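## Task

Take every bronze bushing off the turntable and put it in the green bin, and every steel bushing in the red bin. Any bushing in the wrong bin means failure. The crate and the bins must end upright and where they started. Anything that stays in place only because the robot holds it does not count.

## Robot and tools

ROBOT. Two six-joint arms, left_arm and right_arm, each carrying a parallel two-pad gripper that opens to at most 50 mm. The names are labels only and do not match image sides. The shared scene frame has its origin on the table top between the arms, +z up, +x out over the table, and left_arm on the +y side. Bases: left_arm at (-0.068, +0.147, +0.226) m, right_arm at (+0.039, -0.347, +0.226) m, both tilted. Joint columns, in order: shoulder pan, shoulder lift, elbow, wrist 1, wrist 2, wrist 3. Stated ranges (rad) for left_arm: -3.142..3.142, -6.283..6.283, 0.000..3.142, then three of -6.283..6.283. right_arm is the same except shoulder pan 0.000..6.283 and elbow -3.142..0.000. The fingers point along the gripper's +z and close along its x. end_effector_position is the point between the pads, and the fingertips extend 17.5 mm past it. A flat block about 9 cm long sticks out toward the gripper's -y and turns with it. Turning only wrist 3 moves that point around a 25 mm circle.

TOOL execute_actions, argument actions: a list holding one item or none, plus optional pictures (true/false). An empty list sends nothing and returns the state with images. An action item is {"rows": [...], "steps": n} with n from 6 to 15 (15 by default), and each step lasts 1/30 s. Each row is used for one step, and the last row repeats if rows run out. A wait item is {"steps": n} with n up to 300 and no rows. It issues no command and returns after that many steps counted from the previous result.

ROW LAYOUT. One list of 18 numbers covering both arms, each number in [-1, 1]. The first nine are for left_arm: six joint offsets in column order, then gripper position, force_limit, speed. The last nine are the same for right_arm. The joint numbers are offsets, not absolute angles, scaled so that 1.0 = 1.989 rad. They are measured from the joint angles in the most recent result that listed them. If none has been listed in this scene yet, or for later calls within one reply, they are measured from where the arm is when the action begins. They are not measured from the previous row. An all-zero joint block therefore pulls the arm back to that reference; it does not hold still. A call that would take a joint more than 0.010 rad beyond its range is refused, and nothing is sent. A request past the true end is cut off at that end, and the result then notes "joint sent to its limit". The per-step target stays within 0.575 rad of each measured angle. It is also scaled back if it would move the gripper more than 100 mm. Motion lags commands by about 0.17 s, so after big moves check how far the arm really got.

GRIPPER NUMBERS. These are absolute settings, not offsets. position: +1 is fully open (50 mm), the pads meet at about -0.65, and -1 is used to grip. force_limit per pad: -1 is about 20 N, 0 about 102 N, +1 about 185 N, and the real force can run up to 17 % higher. speed: -1 = 20 mm/s, 0 = 85, +1 = 150. A new force or speed only takes effect with a position change of at least 0.01. To keep one gripper unchanged, repeat its three numbers, because 0 is a real command. Opening in mm is about (250 - position_measured) * 0.202.

RESULTS. The state line reads left_arm: ... | right_arm: ... with gripper position (m), quat_wxyz and velocities, all in the scene frame. Printed hand positions can be off, most at long reach. Joint positions and Joint velocities come in one block per arm (rad, rad/s). Wrist force and torque are given along the end effector's own axes and are noisy, offset and capped at about 50 N. "no reading" is harmless. object_status values: 0 moving, 1 blocked while opening, 2 blocked while closing (a held object), 3 at target or pads touching (usually empty). Confirm 2 after gripping. HELD marks steps on which the row was not sent. "joint command not followed" means the clearance check altered joint targets. The result is returned 6 steps before the action ends, and those steps run before your next action. Between calls the arms keep moving toward the last row until everything settles.

OTHER TOOLS. zoom_image(camera, region=[x0,y0,x1,y1]) gives a closer view of the latest image, at most 504x504 px. Cameras: cam_head_left, cam_head_right (fixed, pinhole), cam_left_wrist, cam_right_wrist (fisheye). Calibration matrices map the scene frame to each camera. read_manual gives licence text only. finished_scene(scene) closes the current scene and grades it; it cannot be undone. Pass the number of the scene you are in.

AVOID. Contact torque at a joint's load limit (136 N m for the big joints, 25.4 for the wrists, including what the gripper carries) stops that arm for 10 s. So does any outside force of 150 N. Don't let the arms collide or press on each other. Holding loads heats motors: a warning appears at 70 °C and the brakes engage at 85 °C. Don't drop, slam or shove parts, and never let anything leave the table. Put the bushings down and release them. Leave the crate and bins upright and unmoved. Random tugs on held parts or nudges to loose ones can happen, so check the grip and the placements.

Each tool is called after "Request:" in YAML: its name, and indented under it one key for each argument.

## Session

Request:
execute_actions:
  actions: []

Scene clock: 0.00 s of 12600.00 s.
left_arm: end_effector_position=(+0.4721, +0.7171, +0.1982) position_measured=3 object_status=3 end_effector_quat_wxyz=(+0.332, -0.836, +0.437, -0.004) end_effector_velocity=(+0.000, -0.001, +0.000) end_effector_angular_velocity=(-0.000, -0.000, -0.001) | right_arm: end_effector_position=(+0.3872, -0.7863, +0.1248) position_measured=3 object_status=3 end_effector_quat_wxyz=(+0.134, +0.633, +0.752, +0.124) end_effector_velocity=(+0.000, -0.000, -0.000) end_effector_angular_velocity=(-0.001, -0.000, +0.001)
Joint positions: left_arm=[-0.062 -1.549  2.088 -3.347 -0.597 -2.855] | right_arm=[ 2.777 -1.19  -2.415 -0.209  1.388 -0.844]
Joint velocities: left_arm=[-0.001  0.     0.    -0.    -0.     0.001] | right_arm=[-0.001 -0.001  0.001  0.001  0.    -0.001]
Joint torques (N m, as the arm reports them, + toward a larger angle): no reading
Wrist force (N, on the end effector, along its own x y z axes, offset not removed): no reading
Wrist torque (N m, same axes, about the end effector's origin, offset not removed): no reading

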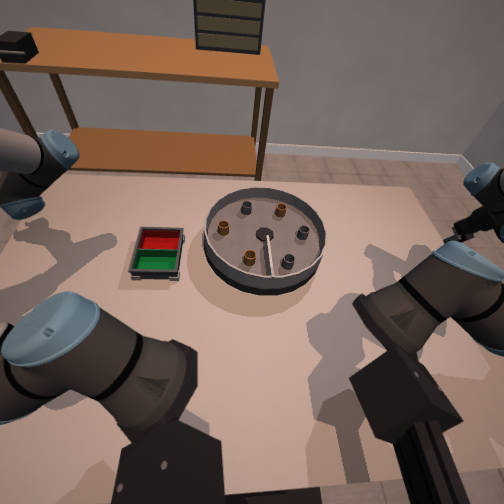

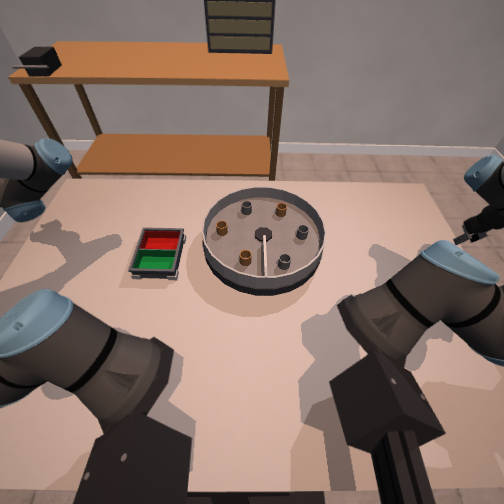

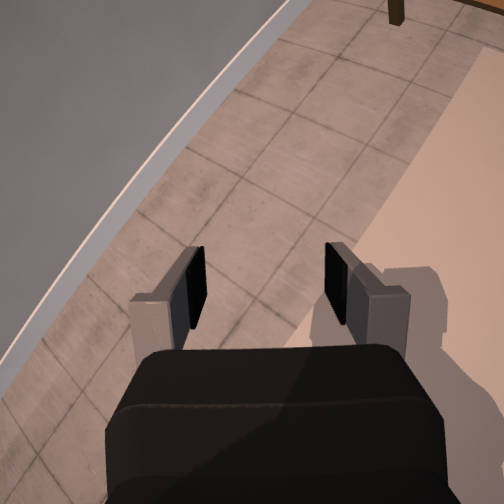

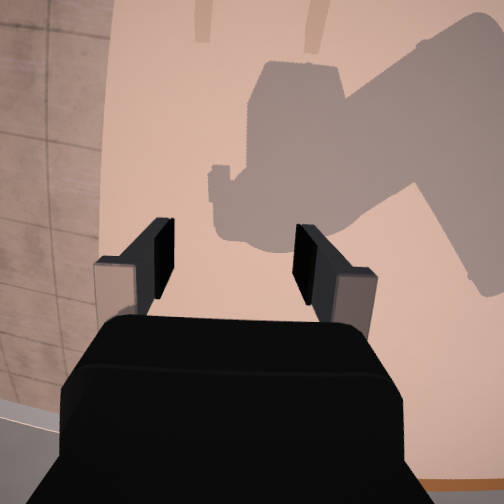

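Request:
zoom_image:
  camera: "cam_head_left"
  region: [110, 170, 350, 310]

Request:
zoom_image:
  camera: "cam_head_right"
  region: [110, 170, 350, 310]

Region (110, 170, 350, 310) of cam_head_left's 504x504 image, scaled by 2.100, with more detail than that image has; it fills the top 294 rows of this view, and the rest is white.

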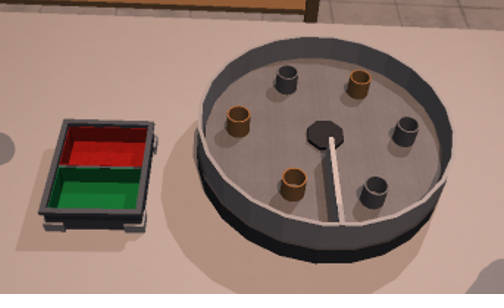

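Region (110, 170, 350, 310) of cam_head_right's 504x504 image, scaled by 2.100, with more detail than that image has; it fills the top 294 rows of this view, and the rest is white.

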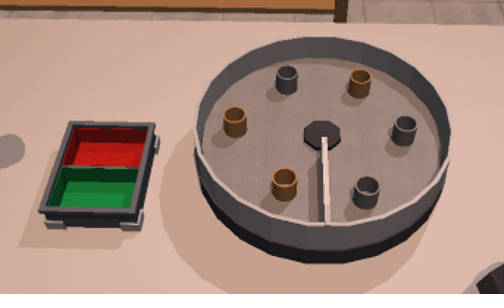

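Request:
execute_actions:
  actions:
    - {"steps": 30}
  pictures: true

Request:
zoom_image:
  camera: "cam_head_left"
  region: [110, 170, 350, 310]

Scene clock: 1.00 s of 12600.00 s.
left_arm: end_effector_position=(+0.4721, +0.7171, +0.1982) position_measured=3 object_status=3 end_effector_quat_wxyz=(+0.332, -0.836, +0.437, -0.004) end_effector_velocity=(+0.000, +0.000, +0.000) end_effector_angular_velocity=(-0.000, -0.001, +0.000) | right_arm: end_effector_position=(+0.3872, -0.7863, +0.1248) position_measured=3 object_status=3 end_effector_quat_wxyz=(+0.134, +0.633, +0.752, +0.124) end_effector_velocity=(+0.000, -0.000, +0.000) end_effector_angular_velocity=(-0.001, -0.002, +0.000)
Joint positions: left_arm=[-0.062 -1.549  2.088 -3.347 -0.597 -2.855] | right_arm=[ 2.777 -1.19  -2.415 -0.209  1.388 -0.844]
Joint velocities: left_arm=[ 0. -0. -0. -0. -0. -0.] | right_arm=[ 0.001  0.001  0.     0.001  0.    -0.   ]
Joint torques (N m, as the arm reports them, + toward a larger angle): left_arm=[ -8.98 -26.98 -15.58  -2.35   0.05   0.13] | right_arm=[-5.84 21.68 14.46  3.39  1.12  0.04]
Wrist force (N, on the end effector, along its own x y z axes, offset not removed): left_arm=[-1.1 -1.5 -0.1] | right_arm=[-0.9 -0.6 3.3]
Wrist torque (N m, same axes, about the end effector's origin, offset not removed): left_arm=[-0.31 0.34 0.00] | right_arm=[-0.09 0.45 -0.08]
Kept back: nothing.
Steps of this call (steps 1 to 30: nothing new was sent). Readings (joint positions | what the end effector reports):
1: left_arm=[-0.062 -1.549 2.088 -3.347 -0.597 -2.855] | right_arm=[2.777 -1.190 -2.415 -0.209 1.388 -0.844] | left_arm position_measured=3 object_status=3 | right_arm position_measured=3 object_status=3
2: left_arm=[-0.062 -1.549 2.088 -3.347 -0.597 -2.855] | right_arm=[2.777 -1.190 -2.415 -0.209 1.388 -0.844] | left_arm position_measured=3 object_status=3 | right_arm position_measured=3 object_status=3
4: left_arm=[-0.062 -1.549 2.088 -3.347 -0.597 -2.855] | right_arm=[2.777 -1.190 -2.415 -0.209 1.388 -0.844] | left_arm position_measured=3 object_status=3 | right_arm position_measured=3 object_status=3
8: left_arm=[-0.062 -1.549 2.088 -3.347 -0.597 -2.855] | right_arm=[2.777 -1.190 -2.415 -0.209 1.388 -0.844] | left_arm position_measured=3 object_status=3 | right_arm position_measured=3 object_status=3
30: the state above
camera_calibration (this result's frames):
cam_left_wrist: T_world_to_cam=[[0.5826, -0.745443, -0.32387, 0.328309], [-0.806474, -0.480753, -0.344205, 0.802227], [0.100883, 0.461727, -0.881267, -0.0585227], [0, 0, 0, 1]] pos_world=[0.461606, 0.65743, 0.330886]
cam_right_wrist: T_world_to_cam=[[-0.195885, 0.979786, -0.0405897, 0.850497], [0.770676, 0.179409, 0.61145, -0.234369], [0.606372, 0.0884924, -0.790241, 0.0819954], [0, 0, 0, 1]] pos_world=[0.297502, -0.798513, 0.242622]

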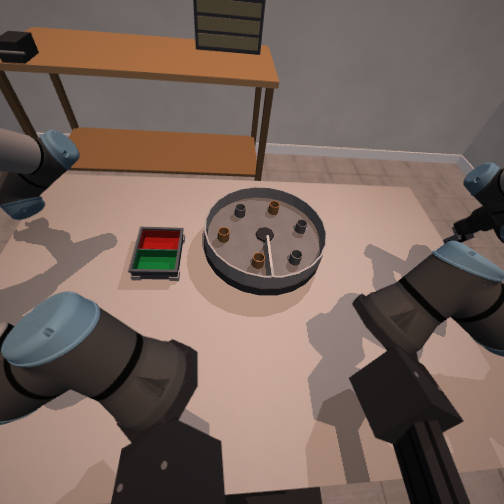

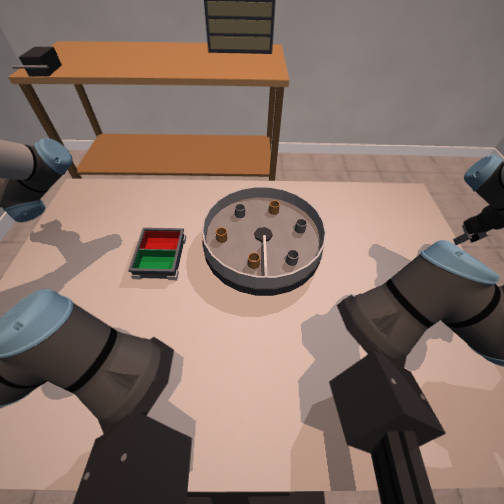

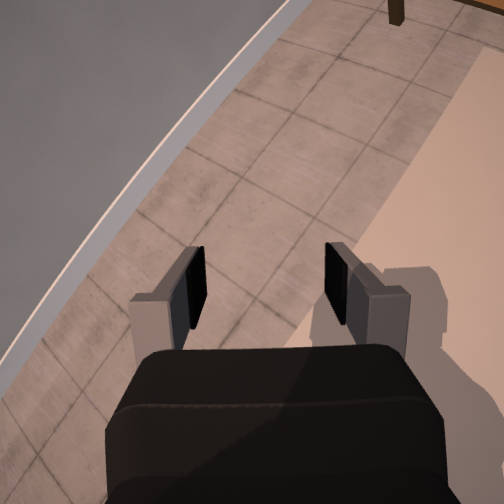

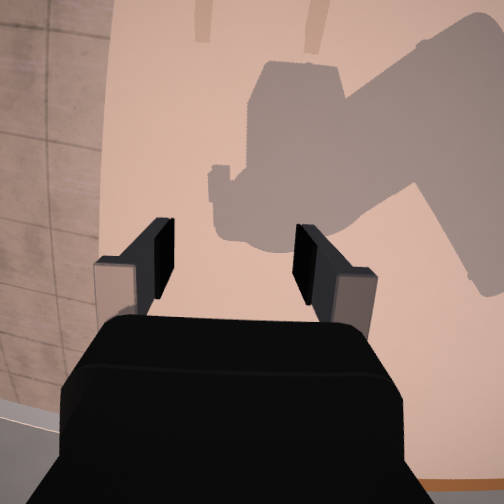

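Region (110, 170, 350, 310) of cam_head_left's 504x504 image, scaled by 2.100, with more detail than that image has; it fills the top 294 rows of this view, and the rest is white.

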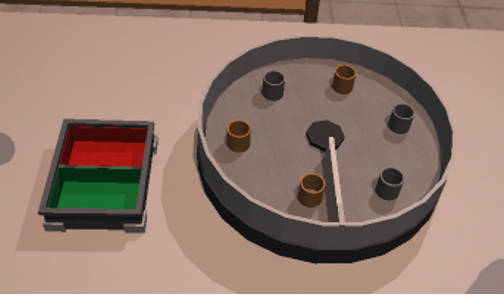

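Request:
execute_actions:
  actions:
    - {"rows": [[-0.6312,0.2247,0.0324,0.6386,-0.2443,0.0116,1,0,1,0,0,0,0,0,0,-1,0,0]], "steps": 15}

Request:
execute_actions:
  actions:
    - {"steps": 45}
  pictures: true

Scene clock: 9.80 s of 12600.00 s.
left_arm: end_effector_position=(+0.5335, +0.6186, +0.1636) position_measured=3 object_status=3 end_effector_quat_wxyz=(+0.280, -0.796, +0.535, -0.045) end_effector_velocity=(+0.210, -0.420, -0.114) end_effector_angular_velocity=(-0.367, +0.169, -0.915) | right_arm: end_effector_position=(+0.3872, -0.7863, +0.1248) position_measured=120 object_status=0 end_effector_quat_wxyz=(+0.134, +0.633, +0.752, +0.124) end_effector_velocity=(-0.000, -0.000, -0.000) end_effector_angular_velocity=(+0.000, +0.001, -0.001)
Joint positions: left_arm=[-0.159 -1.476  2.099 -3.251 -0.676 -2.852] | right_arm=[ 2.777 -1.19  -2.415 -0.209  1.388 -0.844]
Joint velocities: left_arm=[-0.404  0.279  0.04   0.4   -0.3    0.014] | right_arm=[-0.001 -0.     0.    -0.    -0.     0.001]
Joint torques (N m, as the arm reports them, + toward a larger angle): left_arm=[-27.41 -13.4   -3.76   0.49  -3.32   1.4 ] | right_arm=[-3.3  16.07 12.18  1.63  2.99  1.56]
Wrist force (N, on the end effector, along its own x y z axes, offset not removed): left_arm=[-0.9 -1.8 1.4] | right_arm=[4.1 1.2 -2.2]
Wrist torque (N m, same axes, about the end effector's origin, offset not removed): left_arm=[-0.28 0.29 -0.07] | right_arm=[0.03 -0.47 -0.03]
Steps of this call (steps 1 to 255: nothing new was sent; steps 256 to 264: the first 9 steps of this action). Readings (joint positions | what the end effector reports):
256: left_arm=[-0.062 -1.549 2.088 -3.347 -0.597 -2.855] | right_arm=[2.777 -1.190 -2.415 -0.209 1.388 -0.844] | left_arm position_measured=3 object_status=3 | right_arm position_measured=7 object_status=0
257: left_arm=[-0.067 -1.545 2.088 -3.343 -0.601 -2.855] | right_arm=[2.777 -1.190 -2.415 -0.209 1.388 -0.844] | left_arm position_measured=3 object_status=3 | right_arm position_measured=21 object_status=0
259: left_arm=[-0.093 -1.524 2.092 -3.317 -0.624 -2.854] | right_arm=[2.777 -1.190 -2.415 -0.209 1.388 -0.844] | left_arm position_measured=3 object_status=3 | right_arm position_measured=49 object_status=0
263: left_arm=[-0.145 -1.485 2.097 -3.264 -0.666 -2.852] | right_arm=[2.777 -1.190 -2.415 -0.209 1.388 -0.844] | left_arm position_measured=3 object_status=3 | right_arm position_measured=105 object_status=0
264: the state above

Scene clock: 11.30 s of 12600.00 s.
left_arm: end_effector_position=(+0.4281, -0.0470, +0.1935) position_measured=3 object_status=3 end_effector_quat_wxyz=(+0.007, -0.191, +0.978, -0.086) end_effector_velocity=(-0.380, -0.283, +0.098) end_effector_angular_velocity=(+0.423, +0.118, -1.317) | right_arm: end_effector_position=(+0.3872, -0.7863, +0.1248) position_measured=254 object_status=3 end_effector_quat_wxyz=(+0.134, +0.633, +0.752, +0.124) end_effector_velocity=(+0.000, -0.000, +0.000) end_effector_angular_velocity=(-0.000, -0.000, +0.001)
Joint positions: left_arm=[-1.051 -1.157  2.144 -2.352 -1.023 -2.835] | right_arm=[ 2.777 -1.19  -2.415 -0.209  1.388 -0.844]
Joint velocities: left_arm=[-0.862  0.189  0.025  0.876 -0.204  0.01 ] | right_arm=[ 0.    -0.     0.001 -0.001 -0.    -0.001]
Joint torques (N m, as the arm reports them, + toward a larger angle): left_arm=[-49.34  -5.13  -6.75   1.46  -2.92   1.53] | right_arm=[-3.41 16.61 12.63  1.83  2.89  1.41]
Wrist force (N, on the end effector, along its own x y z axes, offset not removed): left_arm=[-0.9 -2.7 -0.8] | right_arm=[0.8 0.0 -0.9]
Wrist torque (N m, same axes, about the end effector's origin, offset not removed): left_arm=[-0.51 0.31 -0.06] | right_arm=[0.14 -0.20 -0.30]
Kept back: nothing.
Steps of this call (steps 1 to 6: the last 6 steps of your previous action; steps 7 to 45: the robot went on to your last target). Readings (joint positions | what the end effector reports):
1: left_arm=[-0.173 -1.466 2.100 -3.237 -0.686 -2.851] | right_arm=[2.777 -1.190 -2.415 -0.209 1.388 -0.844] | left_arm position_measured=3 object_status=3 | right_arm position_measured=134 object_status=0
2: left_arm=[-0.187 -1.457 2.101 -3.223 -0.696 -2.851] | right_arm=[2.777 -1.190 -2.415 -0.209 1.388 -0.844] | left_arm position_measured=3 object_status=3 | right_arm position_measured=148 object_status=0
4: left_arm=[-0.215 -1.439 2.104 -3.195 -0.716 -2.850] | right_arm=[2.777 -1.190 -2.415 -0.209 1.388 -0.844] | left_arm position_measured=3 object_status=3 | right_arm position_measured=176 object_status=0
8: left_arm=[-0.274 -1.404 2.109 -3.135 -0.754 -2.848] | right_arm=[2.777 -1.190 -2.415 -0.209 1.388 -0.844] | left_arm position_measured=3 object_status=3 | right_arm position_measured=232 object_status=0
45: the state above
camera_calibration (this result's frames):
cam_left_wrist: T_world_to_cam=[[-0.944757, -0.32774, -0.0045318, 0.394519], [-0.327322, 0.942648, 0.0653798, 0.180363], [-0.0171557, 0.0632513, -0.99785, 0.349001], [0, 0, 0, 1]] pos_world=[0.437749, -0.0627941, 0.338246]
cam_right_wrist: T_world_to_cam=[[-0.195885, 0.979786, -0.0405898, 0.850497], [0.770676, 0.179409, 0.61145, -0.234369], [0.606373, 0.0884924, -0.790241, 0.0819953], [0, 0, 0, 1]] pos_world=[0.297502, -0.798513, 0.242622]

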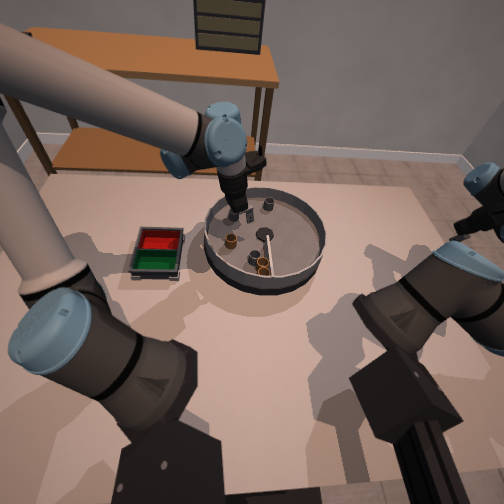

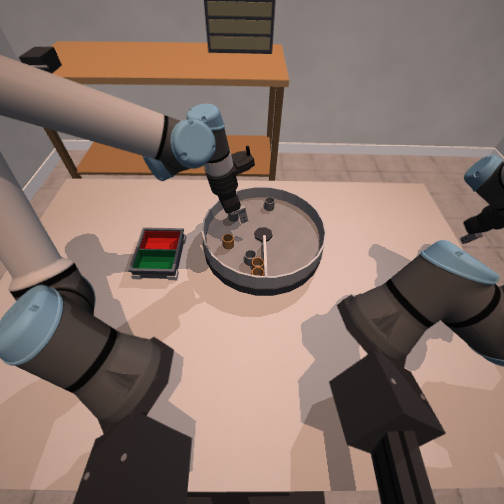

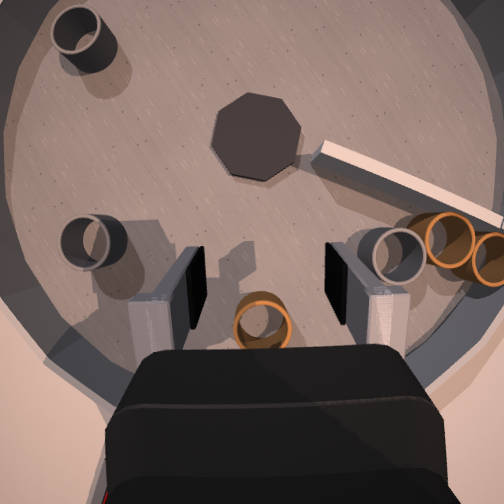

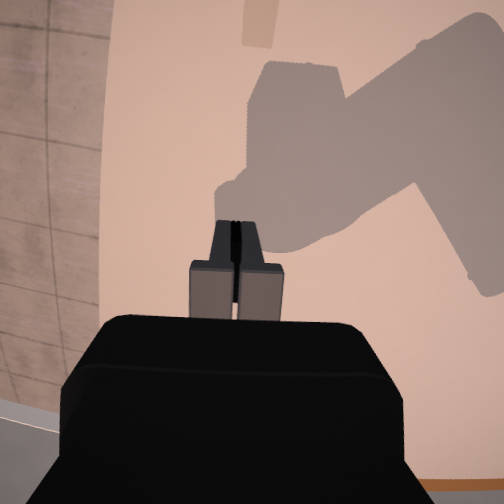

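Request:
execute_actions:
  actions:
    - {"steps": 20}
  pictures: true

Scene clock: 11.97 s of 12600.00 s.
left_arm: end_effector_position=(+0.3110, -0.1004, +0.2200) position_measured=3 object_status=3 end_effector_quat_wxyz=(+0.000, -0.001, +1.000, -0.001) end_effector_velocity=(-0.008, -0.002, +0.002) end_effector_angular_velocity=(+0.014, -0.001, -0.024) | right_arm: end_effector_position=(+0.3872, -0.7863, +0.1248) position_measured=254 object_status=3 end_effector_quat_wxyz=(+0.134, +0.633, +0.752, +0.124) end_effector_velocity=(-0.001, -0.001, +0.000) end_effector_angular_velocity=(-0.001, +0.001, -0.001)
Joint positions: left_arm=[-1.315 -1.102  2.152 -2.08  -1.083 -2.832] | right_arm=[ 2.777 -1.19  -2.415 -0.209  1.388 -0.844]
Joint velocities: left_arm=[-0.018  0.004  0.     0.019 -0.004 -0.   ] | right_arm=[-0.002  0.001  0.    -0.001 -0.    -0.   ]
Joint torques (N m, as the arm reports them, + toward a larger angle): left_arm=[-32.62  -5.98 -10.68  -0.36  -1.8    1.55] | right_arm=[-2.93 16.58 12.15  1.72  3.02  1.41]
Wrist force (N, on the end effector, along its own x y z axes, offset not removed): left_arm=[-1.0 -2.1 1.3] | right_arm=[0.2 3.5 -4.7]
Wrist torque (N m, same axes, about the end effector's origin, offset not removed): left_arm=[-0.32 0.22 -0.01] | right_arm=[0.39 0.27 0.27]
Kept back: nothing.
Steps of this call (steps 1 to 20: the robot went on to your last target). Readings (joint positions | what the end effector reports):
1: left_arm=[-1.080 -1.151 2.145 -2.322 -1.030 -2.835] | right_arm=[2.777 -1.190 -2.415 -0.209 1.388 -0.844] | left_arm position_measured=3 object_status=3 | right_arm position_measured=254 object_status=3
2: left_arm=[-1.110 -1.144 2.146 -2.291 -1.037 -2.835] | right_arm=[2.777 -1.190 -2.415 -0.209 1.388 -0.844] | left_arm position_measured=3 object_status=3 | right_arm position_measured=254 object_status=3
4: left_arm=[-1.173 -1.130 2.148 -2.226 -1.052 -2.834] | right_arm=[2.777 -1.190 -2.415 -0.209 1.388 -0.844] | left_arm position_measured=3 object_status=3 | right_arm position_measured=254 object_status=3
8: left_arm=[-1.265 -1.112 2.151 -2.132 -1.072 -2.833] | right_arm=[2.777 -1.190 -2.415 -0.209 1.388 -0.844] | left_arm position_measured=3 object_status=3 | right_arm position_measured=254 object_status=3
20: the state above
camera_calibration (this result's frames):
cam_left_wrist: T_world_to_cam=[[-0.998574, 0.0513218, -0.0146978, 0.323543], [0.0464844, 0.971281, 0.233352, 0.0402529], [0.0262517, 0.232336, -0.972281, 0.374637], [0, 0, 0, 1]] pos_world=[0.311375, -0.142743, 0.359614]
cam_right_wrist: T_world_to_cam=[[-0.195885, 0.979786, -0.0405899, 0.850497], [0.770676, 0.179409, 0.61145, -0.234369], [0.606372, 0.0884923, -0.790241, 0.0819952], [0, 0, 0, 1]] pos_world=[0.297502, -0.798514, 0.242622]

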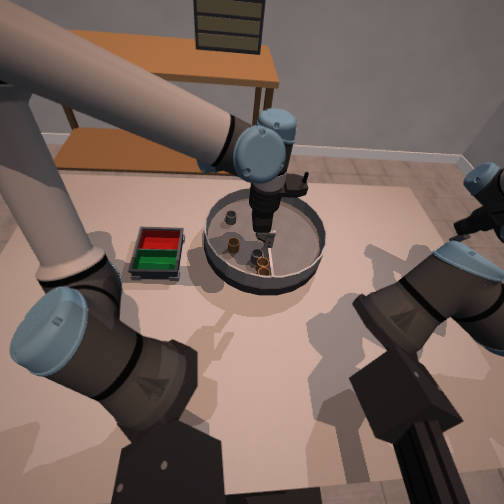

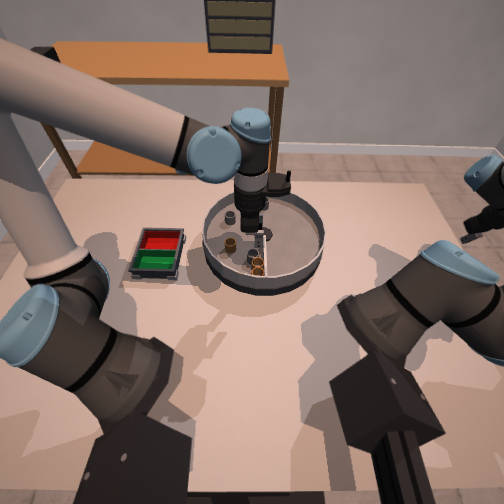

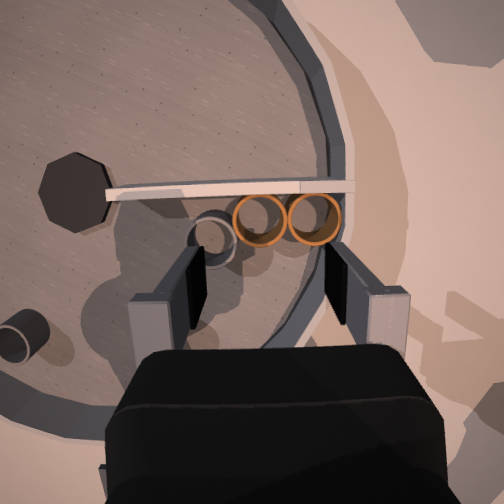

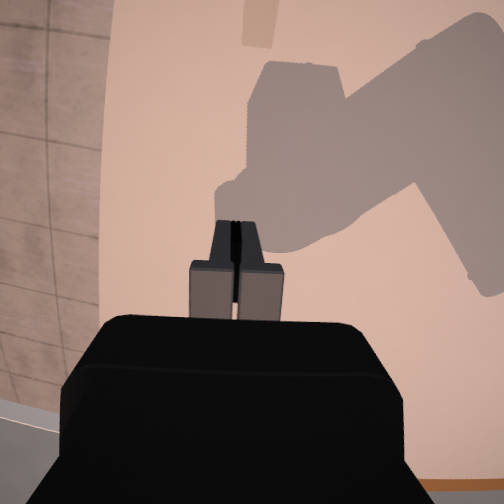

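Request:
zoom_image:
  camera: "cam_left_wrist"
  region: [170, 160, 370, 280]

Request:
zoom_image:
  camera: "cam_head_right"
  region: [200, 200, 330, 300]

Region (170, 160, 370, 280) of cam_left_wrist's 504x504 image, scaled by 2.520, with more detail than that image has; it fills the top 302 rows of this view, and the rest is white.

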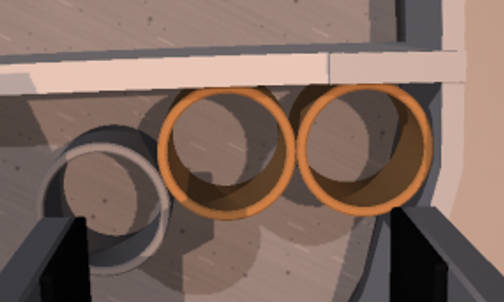

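Region (200, 200, 330, 300) of cam_head_right's 504x504 image, scaled by 3.877, with more detail than that image has; it fills the top 388 rows of this view, and the rest is white.

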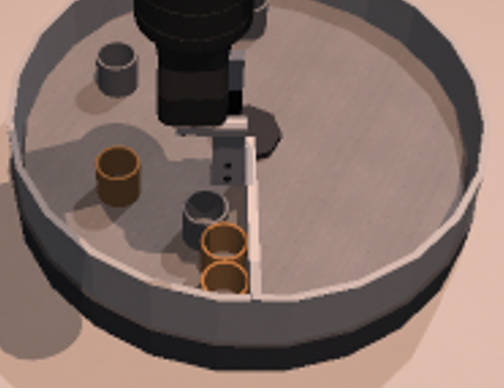

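Request:
execute_actions:
  actions:
    - {"rows": [[-0.0036,0.0531,0.0385,-0.0889,-0.0012,-0.7922,0.076,-0.5,0.5,0,0,0,0,0,0,-1,0,0]], "steps": 15}

Request:
execute_actions:
  actions:
    - {"steps": 45}
  pictures: true

Scene clock: 16.27 s of 12600.00 s.
left_arm: end_effector_position=(+0.2974, -0.1098, +0.1783) position_measured=141 object_status=0 end_effector_quat_wxyz=(+0.001, -0.186, +0.983, +0.002) end_effector_velocity=(+0.023, -0.000, -0.063) end_effector_angular_velocity=(-0.027, -0.018, +2.349) | right_arm: end_effector_position=(+0.3872, -0.7863, +0.1248) position_measured=254 object_status=3 end_effector_quat_wxyz=(+0.134, +0.633, +0.752, +0.124) end_effector_velocity=(-0.000, -0.001, +0.000) end_effector_angular_velocity=(-0.001, +0.000, -0.001)
Joint positions: left_arm=[-1.322 -1.015  2.216 -2.221 -1.085 -3.214] | right_arm=[ 2.777 -1.19  -2.415 -0.209  1.388 -0.844]
Joint velocities: left_arm=[-0.006  0.146  0.101 -0.275 -0.002 -2.341] | right_arm=[-0.001 -0.     0.001 -0.    -0.     0.   ]
Joint torques (N m, as the arm reports them, + toward a larger angle): left_arm=[-33.68  -9.85 -11.2   -4.89  -1.96  -8.57] | right_arm=[-3.14 16.25 12.62  1.56  2.97  1.52]
Wrist force (N, on the end effector, along its own x y z axes, offset not removed): left_arm=[-0.7 -1.7 0.9] | right_arm=[2.6 -0.2 -0.7]
Wrist torque (N m, same axes, about the end effector's origin, offset not removed): left_arm=[-0.27 0.20 -0.05] | right_arm=[-0.18 -0.35 -0.02]
Steps of this call (steps 1 to 15: the robot went on to your last target; steps 16 to 120: nothing new was sent; steps 121 to 129: the first 9 steps of this action). Readings (joint positions | what the end effector reports):
121: left_arm=[-1.318 -1.102 2.152 -2.077 -1.083 -2.832] | right_arm=[2.777 -1.190 -2.415 -0.209 1.388 -0.844] | left_arm position_measured=9 object_status=0 | right_arm position_measured=254 object_status=3
122: left_arm=[-1.318 -1.098 2.156 -2.081 -1.083 -2.837] | right_arm=[2.777 -1.190 -2.415 -0.209 1.388 -0.844] | left_arm position_measured=28 object_status=0 | right_arm position_measured=254 object_status=3
124: left_arm=[-1.320 -1.065 2.181 -2.126 -1.084 -2.889] | right_arm=[2.777 -1.190 -2.415 -0.209 1.388 -0.844] | left_arm position_measured=67 object_status=0 | right_arm position_measured=254 object_status=3
128: left_arm=[-1.321 -1.021 2.212 -2.210 -1.085 -3.136] | right_arm=[2.777 -1.190 -2.415 -0.209 1.388 -0.844] | left_arm position_measured=139 object_status=0 | right_arm position_measured=254 object_status=3
129: the state above

Scene clock: 17.77 s of 12600.00 s.
left_arm: end_effector_position=(+0.3092, -0.0893, +0.1702) position_measured=141 object_status=3 end_effector_quat_wxyz=(+0.001, -0.707, +0.707, -0.001) end_effector_velocity=(-0.000, -0.000, -0.000) end_effector_angular_velocity=(+0.000, +0.000, -0.001) | right_arm: end_effector_position=(+0.3872, -0.7863, +0.1248) position_measured=254 object_status=3 end_effector_quat_wxyz=(+0.134, +0.633, +0.752, +0.124) end_effector_velocity=(-0.000, +0.001, -0.000) end_effector_angular_velocity=(+0.001, +0.001, +0.002)
Joint positions: left_arm=[-1.322 -0.997  2.229 -2.257 -1.085 -4.408] | right_arm=[ 2.777 -1.19  -2.415 -0.209  1.388 -0.844]
Joint velocities: left_arm=[-0.001  0.     0.     0.    -0.    -0.   ] | right_arm=[ 0.001 -0.    -0.001 -0.     0.    -0.001]
Joint torques (N m, as the arm reports them, + toward a larger angle): left_arm=[-34.34  -7.49  -7.98  -4.6   -1.98  -1.26] | right_arm=[-2.92 16.66 12.68  1.74  3.09  1.34]
Wrist force (N, on the end effector, along its own x y z axes, offset not removed): left_arm=[-1.2 -2.0 0.2] | right_arm=[1.8 -0.8 1.6]
Wrist torque (N m, same axes, about the end effector's origin, offset not removed): left_arm=[-0.31 0.28 -0.08] | right_arm=[-0.01 -0.05 -0.18]
Kept back: nothing.
Steps of this call (steps 1 to 6: the last 6 steps of your previous action; steps 7 to 45: the robot went on to your last target). Readings (joint positions | what the end effector reports):
1: left_arm=[-1.322 -1.011 2.219 -2.229 -1.085 -3.295] | right_arm=[2.777 -1.190 -2.415 -0.209 1.388 -0.844] | left_arm position_measured=141 object_status=0 | right_arm position_measured=254 object_status=3
2: left_arm=[-1.322 -1.008 2.221 -2.235 -1.085 -3.378] | right_arm=[2.777 -1.190 -2.415 -0.209 1.388 -0.844] | left_arm position_measured=141 object_status=0 | right_arm position_measured=254 object_status=3
4: left_arm=[-1.322 -1.003 2.224 -2.244 -1.085 -3.545] | right_arm=[2.777 -1.190 -2.415 -0.209 1.388 -0.844] | left_arm position_measured=141 object_status=0 | right_arm position_measured=254 object_status=3
8: left_arm=[-1.322 -0.999 2.227 -2.252 -1.085 -3.877] | right_arm=[2.777 -1.190 -2.415 -0.209 1.388 -0.844] | left_arm position_measured=141 object_status=3 | right_arm position_measured=254 object_status=3
45: the state above
All arms were judged still, so your last target was given up. Only a new action makes them travel on or press farther. Fingers that are still opening or closing keep moving.
camera_calibration (this result's frames):
cam_left_wrist: T_world_to_cam=[[-0.0546765, -0.998408, -0.0138621, -0.0652784], [-0.971007, 0.04993, 0.23378, 0.273462], [-0.232716, 0.0262425, -0.972191, 0.385364], [0, 0, 0, 1]] pos_world=[0.351644, -0.0889413, 0.309812]
cam_right_wrist: T_world_to_cam=[[-0.195885, 0.979786, -0.0405898, 0.850497], [0.770676, 0.179409, 0.61145, -0.234369], [0.606372, 0.0884923, -0.790241, 0.0819952], [0, 0, 0, 1]] pos_world=[0.297502, -0.798514, 0.242622]

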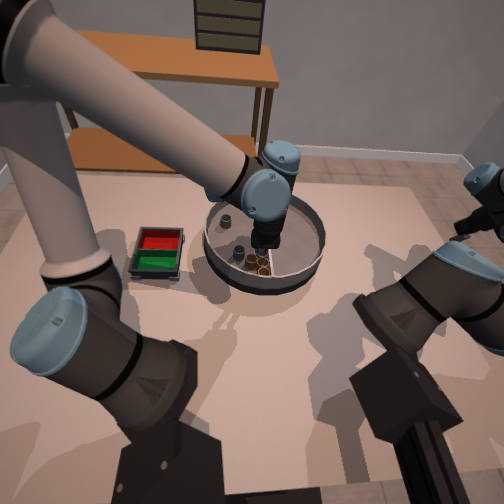

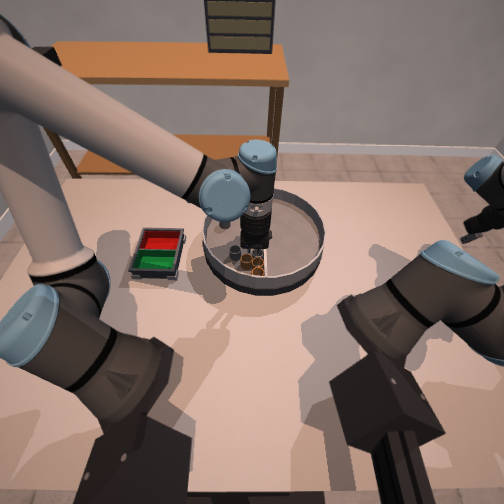

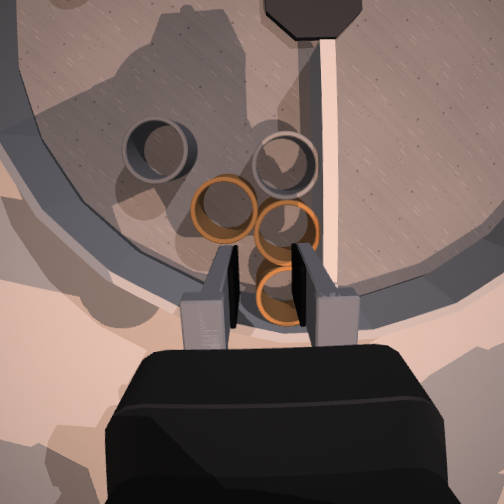

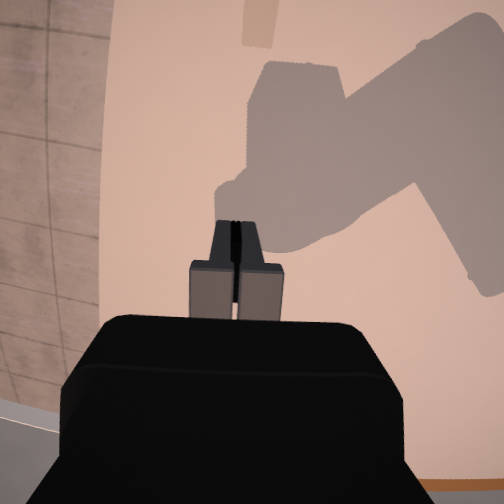

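Request:
zoom_image:
  camera: "cam_left_wrist"
  region: [110, 90, 370, 340]

Region (110, 90, 370, 340) of cam_left_wrist's 504x504 image, scaled by 1.938, with more detail than that image has; it fills the top 485 rows of this view, and the rest is white.

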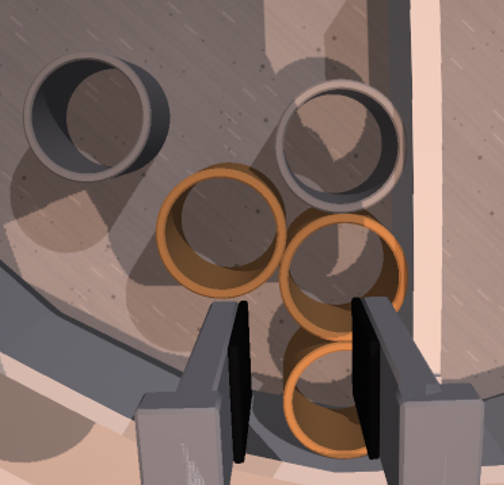

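Request:
execute_actions:
  actions: []

Scene clock: 19.57 s of 12600.00 s.
left_arm: end_effector_position=(+0.3092, -0.0893, +0.1702) position_measured=141 object_status=3 end_effector_quat_wxyz=(+0.001, -0.707, +0.707, -0.001) end_effector_velocity=(+0.000, -0.000, +0.000) end_effector_angular_velocity=(-0.001, +0.000, -0.000) | right_arm: end_effector_position=(+0.3872, -0.7863, +0.1248) position_measured=254 object_status=3 end_effector_quat_wxyz=(+0.134, +0.633, +0.752, +0.124) end_effector_velocity=(+0.000, +0.001, +0.000) end_effector_angular_velocity=(+0.000, -0.001, +0.002)
Joint positions: left_arm=[-1.322 -0.997  2.229 -2.257 -1.085 -4.408] | right_arm=[ 2.777 -1.19  -2.415 -0.209  1.388 -0.844]
Joint velocities: left_arm=[-0.     0.    -0.001  0.    -0.     0.   ] | right_arm=[ 0.001  0.    -0.     0.     0.    -0.001]
Joint torques (N m, as the arm reports them, + toward a larger angle): left_arm=[-33.07  -7.76  -7.87  -4.76  -2.07  -1.27] | right_arm=[-3.11 16.44 12.42  1.7   2.99  1.55]
Wrist force (N, on the end effector, along its own x y z axes, offset not removed): left_arm=[-0.6 -0.7 1.3] | right_arm=[-1.2 2.0 0.8]
Wrist torque (N m, same axes, about the end effector's origin, offset not removed): left_arm=[-0.07 0.24 -0.12] | right_arm=[0.41 0.40 0.28]
Kept back: nothing.
Steps of this call (steps 1 to 54: nothing new was sent). Readings (joint positions | what the end effector reports):
1: left_arm=[-1.322 -0.997 2.229 -2.257 -1.085 -4.408] | right_arm=[2.777 -1.190 -2.415 -0.209 1.388 -0.844] | left_arm position_measured=141 object_status=3 | right_arm position_measured=254 object_status=3
2: left_arm=[-1.322 -0.997 2.229 -2.257 -1.085 -4.408] | right_arm=[2.777 -1.190 -2.415 -0.209 1.388 -0.844] | left_arm position_measured=141 object_status=3 | right_arm position_measured=254 object_status=3
4: left_arm=[-1.322 -0.997 2.229 -2.257 -1.085 -4.408] | right_arm=[2.777 -1.190 -2.415 -0.209 1.388 -0.844] | left_arm position_measured=141 object_status=3 | right_arm position_measured=254 object_status=3
8: left_arm=[-1.322 -0.997 2.229 -2.257 -1.085 -4.408] | right_arm=[2.777 -1.190 -2.415 -0.209 1.388 -0.844] | left_arm position_measured=141 object_status=3 | right_arm position_measured=254 object_status=3
54: the state above
camera_calibration (this result's frames):
cam_left_wrist: T_world_to_cam=[[-0.0546337, -0.99841, -0.0138622, -0.0652907], [-0.971009, 0.0498884, 0.23378, 0.273458], [-0.232717, 0.0262326, -0.972191, 0.385363], [0, 0, 0, 1]] pos_world=[0.351644, -0.0889384, 0.309812]
cam_right_wrist: T_world_to_cam=[[-0.195885, 0.979786, -0.0405899, 0.850497], [0.770676, 0.179409, 0.61145, -0.234369], [0.606372, 0.0884923, -0.790241, 0.0819953], [0, 0, 0, 1]] pos_world=[0.297502, -0.798513, 0.242622]

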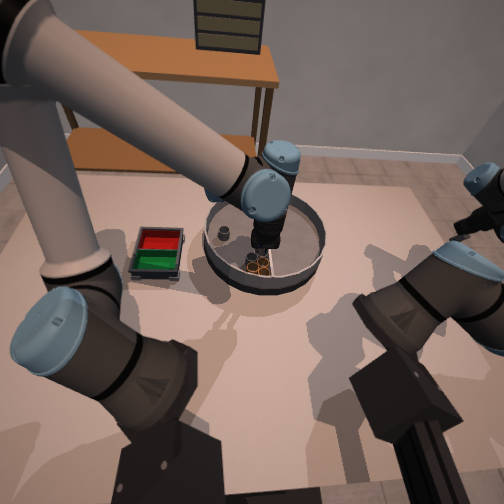

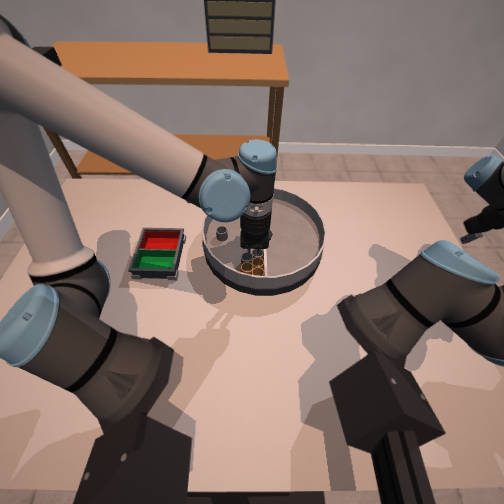

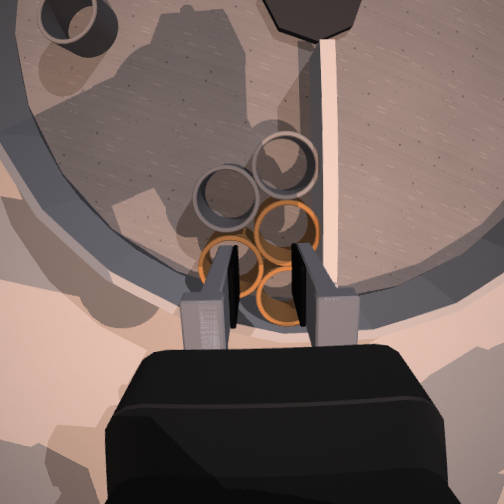

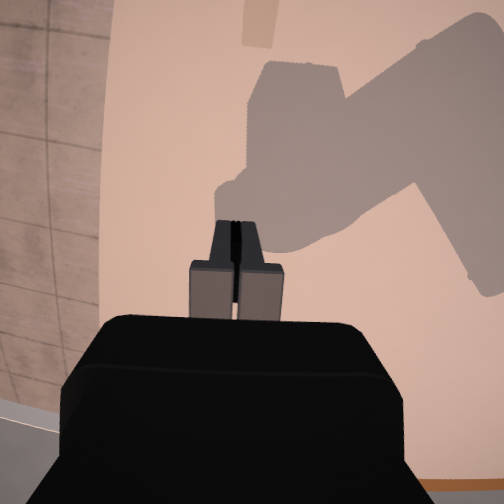

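Request:
execute_actions:
  actions: []

Scene clock: 22.30 s of 12600.00 s.
left_arm: end_effector_position=(+0.3092, -0.0893, +0.1702) position_measured=141 object_status=3 end_effector_quat_wxyz=(+0.001, -0.707, +0.707, -0.001) end_effector_velocity=(+0.000, -0.000, +0.000) end_effector_angular_velocity=(-0.000, +0.000, +0.001) | right_arm: end_effector_position=(+0.3872, -0.7863, +0.1248) position_measured=254 object_status=3 end_effector_quat_wxyz=(+0.134, +0.633, +0.752, +0.124) end_effector_velocity=(-0.000, +0.000, -0.000) end_effector_angular_velocity=(-0.000, +0.001, +0.000)
Joint positions: left_arm=[-1.322 -0.997  2.229 -2.257 -1.085 -4.408] | right_arm=[ 2.777 -1.19  -2.415 -0.209  1.388 -0.844]
Joint velocities: left_arm=[ 0.     0.    -0.001  0.    -0.    -0.   ] | right_arm=[-0.     0.    -0.001 -0.    -0.    -0.   ]
Joint torques (N m, as the arm reports them, + toward a larger angle): left_arm=[-33.52  -8.34  -8.12  -4.47  -2.01  -1.22] | right_arm=[-2.57 16.86 13.02  1.79  3.16  1.46]
Wrist force (N, on the end effector, along its own x y z axes, offset not removed): left_arm=[-1.2 -0.7 0.6] | right_arm=[1.7 2.0 -1.0]
Wrist torque (N m, same axes, about the end effector's origin, offset not removed): left_arm=[-0.17 0.35 -0.05] | right_arm=[0.19 -0.40 -0.09]
Kept back: nothing.
Steps of this call (steps 1 to 82: nothing new was sent). Readings (joint positions | what the end effector reports):
1: left_arm=[-1.322 -0.997 2.229 -2.257 -1.085 -4.408] | right_arm=[2.777 -1.190 -2.415 -0.209 1.388 -0.844] | left_arm position_measured=141 object_status=3 | right_arm position_measured=254 object_status=3
2: left_arm=[-1.322 -0.997 2.229 -2.257 -1.085 -4.408] | right_arm=[2.777 -1.190 -2.415 -0.209 1.388 -0.844] | left_arm position_measured=141 object_status=3 | right_arm position_measured=254 object_status=3
4: left_arm=[-1.322 -0.997 2.229 -2.257 -1.085 -4.408] | right_arm=[2.777 -1.190 -2.415 -0.209 1.388 -0.844] | left_arm position_measured=141 object_status=3 | right_arm position_measured=254 object_status=3
8: left_arm=[-1.322 -0.997 2.229 -2.257 -1.085 -4.408] | right_arm=[2.777 -1.190 -2.415 -0.209 1.388 -0.844] | left_arm position_measured=141 object_status=3 | right_arm position_measured=254 object_status=3
82: the state above
camera_calibration (this result's frames):
cam_left_wrist: T_world_to_cam=[[-0.0546335, -0.99841, -0.0138622, -0.0652907], [-0.971009, 0.0498882, 0.233781, 0.273458], [-0.232717, 0.0262326, -0.972191, 0.385363], [0, 0, 0, 1]] pos_world=[0.351644, -0.0889384, 0.309812]
cam_right_wrist: T_world_to_cam=[[-0.195885, 0.979786, -0.0405899, 0.850497], [0.770676, 0.179409, 0.61145, -0.234369], [0.606372, 0.0884924, -0.790241, 0.0819953], [0, 0, 0, 1]] pos_world=[0.297502, -0.798513, 0.242622]

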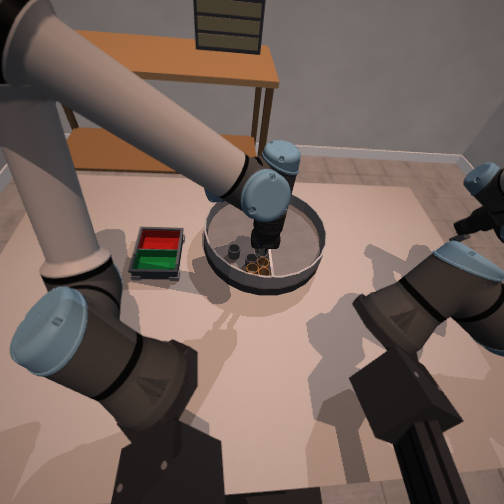

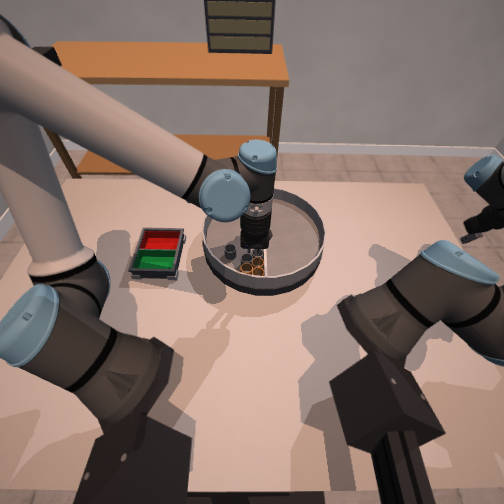

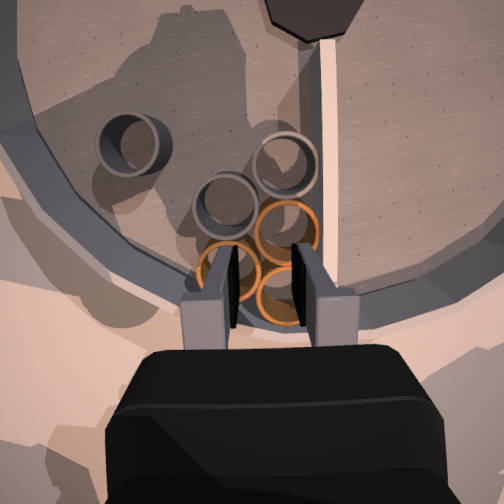

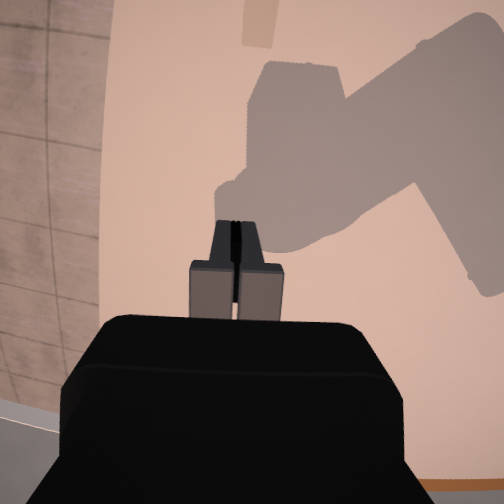

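Request:
execute_actions:
  actions:
    - {"steps": 40}
  pictures: true

Request:
zoom_image:
  camera: "cam_left_wrist"
  region: [110, 90, 370, 340]

Scene clock: 23.63 s of 12600.00 s.
left_arm: end_effector_position=(+0.3092, -0.0893, +0.1702) position_measured=141 object_status=3 end_effector_quat_wxyz=(+0.001, -0.707, +0.707, -0.001) end_effector_velocity=(+0.000, -0.000, +0.000) end_effector_angular_velocity=(-0.000, -0.000, -0.000) | right_arm: end_effector_position=(+0.3872, -0.7863, +0.1248) position_measured=254 object_status=3 end_effector_quat_wxyz=(+0.134, +0.633, +0.752, +0.124) end_effector_velocity=(+0.001, -0.000, +0.000) end_effector_angular_velocity=(+0.000, -0.001, +0.001)
Joint positions: left_arm=[-1.322 -0.997  2.229 -2.257 -1.085 -4.408] | right_arm=[ 2.777 -1.19  -2.415 -0.209  1.388 -0.844]
Joint velocities: left_arm=[-0.  0. -0.  0. -0.  0.] | right_arm=[ 0.001 -0.     0.001 -0.     0.    -0.001]
Joint torques (N m, as the arm reports them, + toward a larger angle): left_arm=[-34.1   -8.54  -8.53  -4.65  -2.06  -1.21] | right_arm=[-2.64 16.34 12.4   1.82  3.01  1.43]
Wrist force (N, on the end effector, along its own x y z axes, offset not removed): left_arm=[-1.4 -2.0 0.8] | right_arm=[3.4 -2.0 -2.2]
Wrist torque (N m, same axes, about the end effector's origin, offset not removed): left_arm=[-0.35 0.34 -0.03] | right_arm=[-0.46 -0.40 0.09]
Kept back: nothing.
Steps of this call (steps 1 to 40: nothing new was sent). Readings (joint positions | what the end effector reports):
1: left_arm=[-1.322 -0.997 2.229 -2.257 -1.085 -4.408] | right_arm=[2.777 -1.190 -2.415 -0.209 1.388 -0.844] | left_arm position_measured=141 object_status=3 | right_arm position_measured=254 object_status=3
2: left_arm=[-1.322 -0.997 2.229 -2.257 -1.085 -4.408] | right_arm=[2.777 -1.190 -2.415 -0.209 1.388 -0.844] | left_arm position_measured=141 object_status=3 | right_arm position_measured=254 object_status=3
4: left_arm=[-1.322 -0.997 2.229 -2.257 -1.085 -4.408] | right_arm=[2.777 -1.190 -2.415 -0.209 1.388 -0.844] | left_arm position_measured=141 object_status=3 | right_arm position_measured=254 object_status=3
8: left_arm=[-1.322 -0.997 2.229 -2.257 -1.085 -4.408] | right_arm=[2.777 -1.190 -2.415 -0.209 1.388 -0.844] | left_arm position_measured=141 object_status=3 | right_arm position_measured=254 object_status=3
40: the state above
camera_calibration (this result's frames):
cam_left_wrist: T_world_to_cam=[[-0.0546336, -0.99841, -0.013862, -0.0652908], [-0.971009, 0.0498884, 0.233781, 0.273459], [-0.232717, 0.0262324, -0.972191, 0.385363], [0, 0, 0, 1]] pos_world=[0.351644, -0.0889384, 0.309812]
cam_right_wrist: T_world_to_cam=[[-0.195885, 0.979786, -0.0405898, 0.850497], [0.770676, 0.179409, 0.61145, -0.234369], [0.606372, 0.0884924, -0.790241, 0.0819953], [0, 0, 0, 1]] pos_world=[0.297502, -0.798513, 0.242622]

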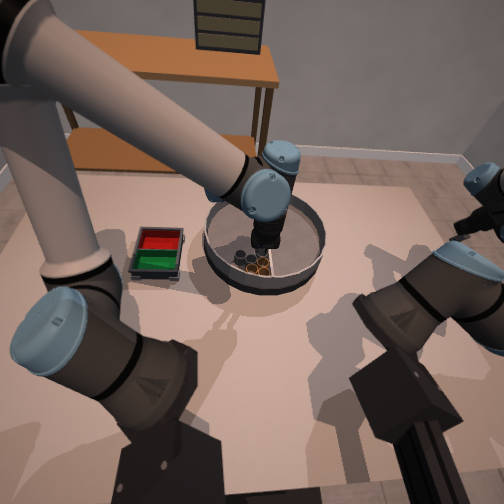

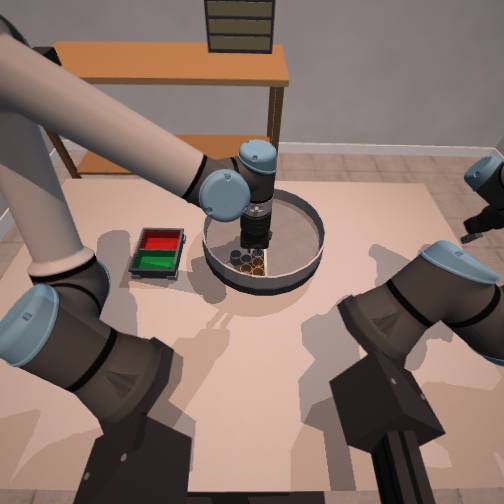

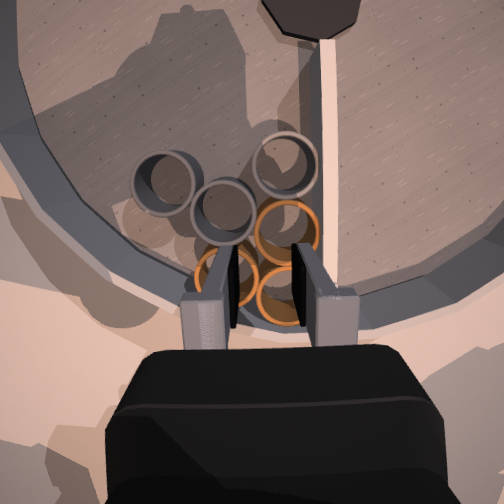

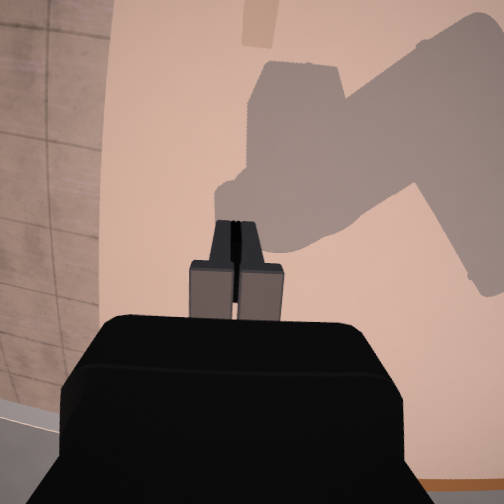

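Region (110, 90, 370, 340) of cam_left_wrist's 504x504 image, scaled by 1.938, with more detail than that image has; it fills the top 485 rows of this view, and the rest is white.

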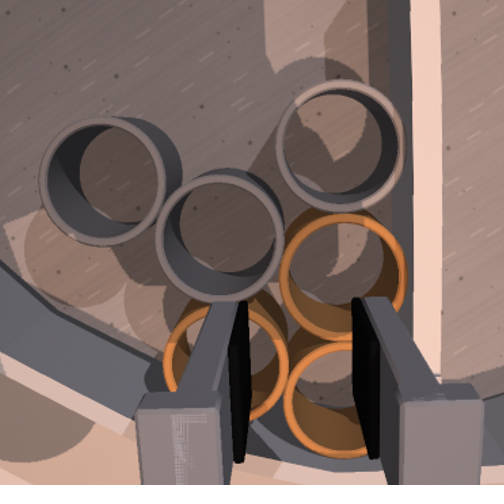

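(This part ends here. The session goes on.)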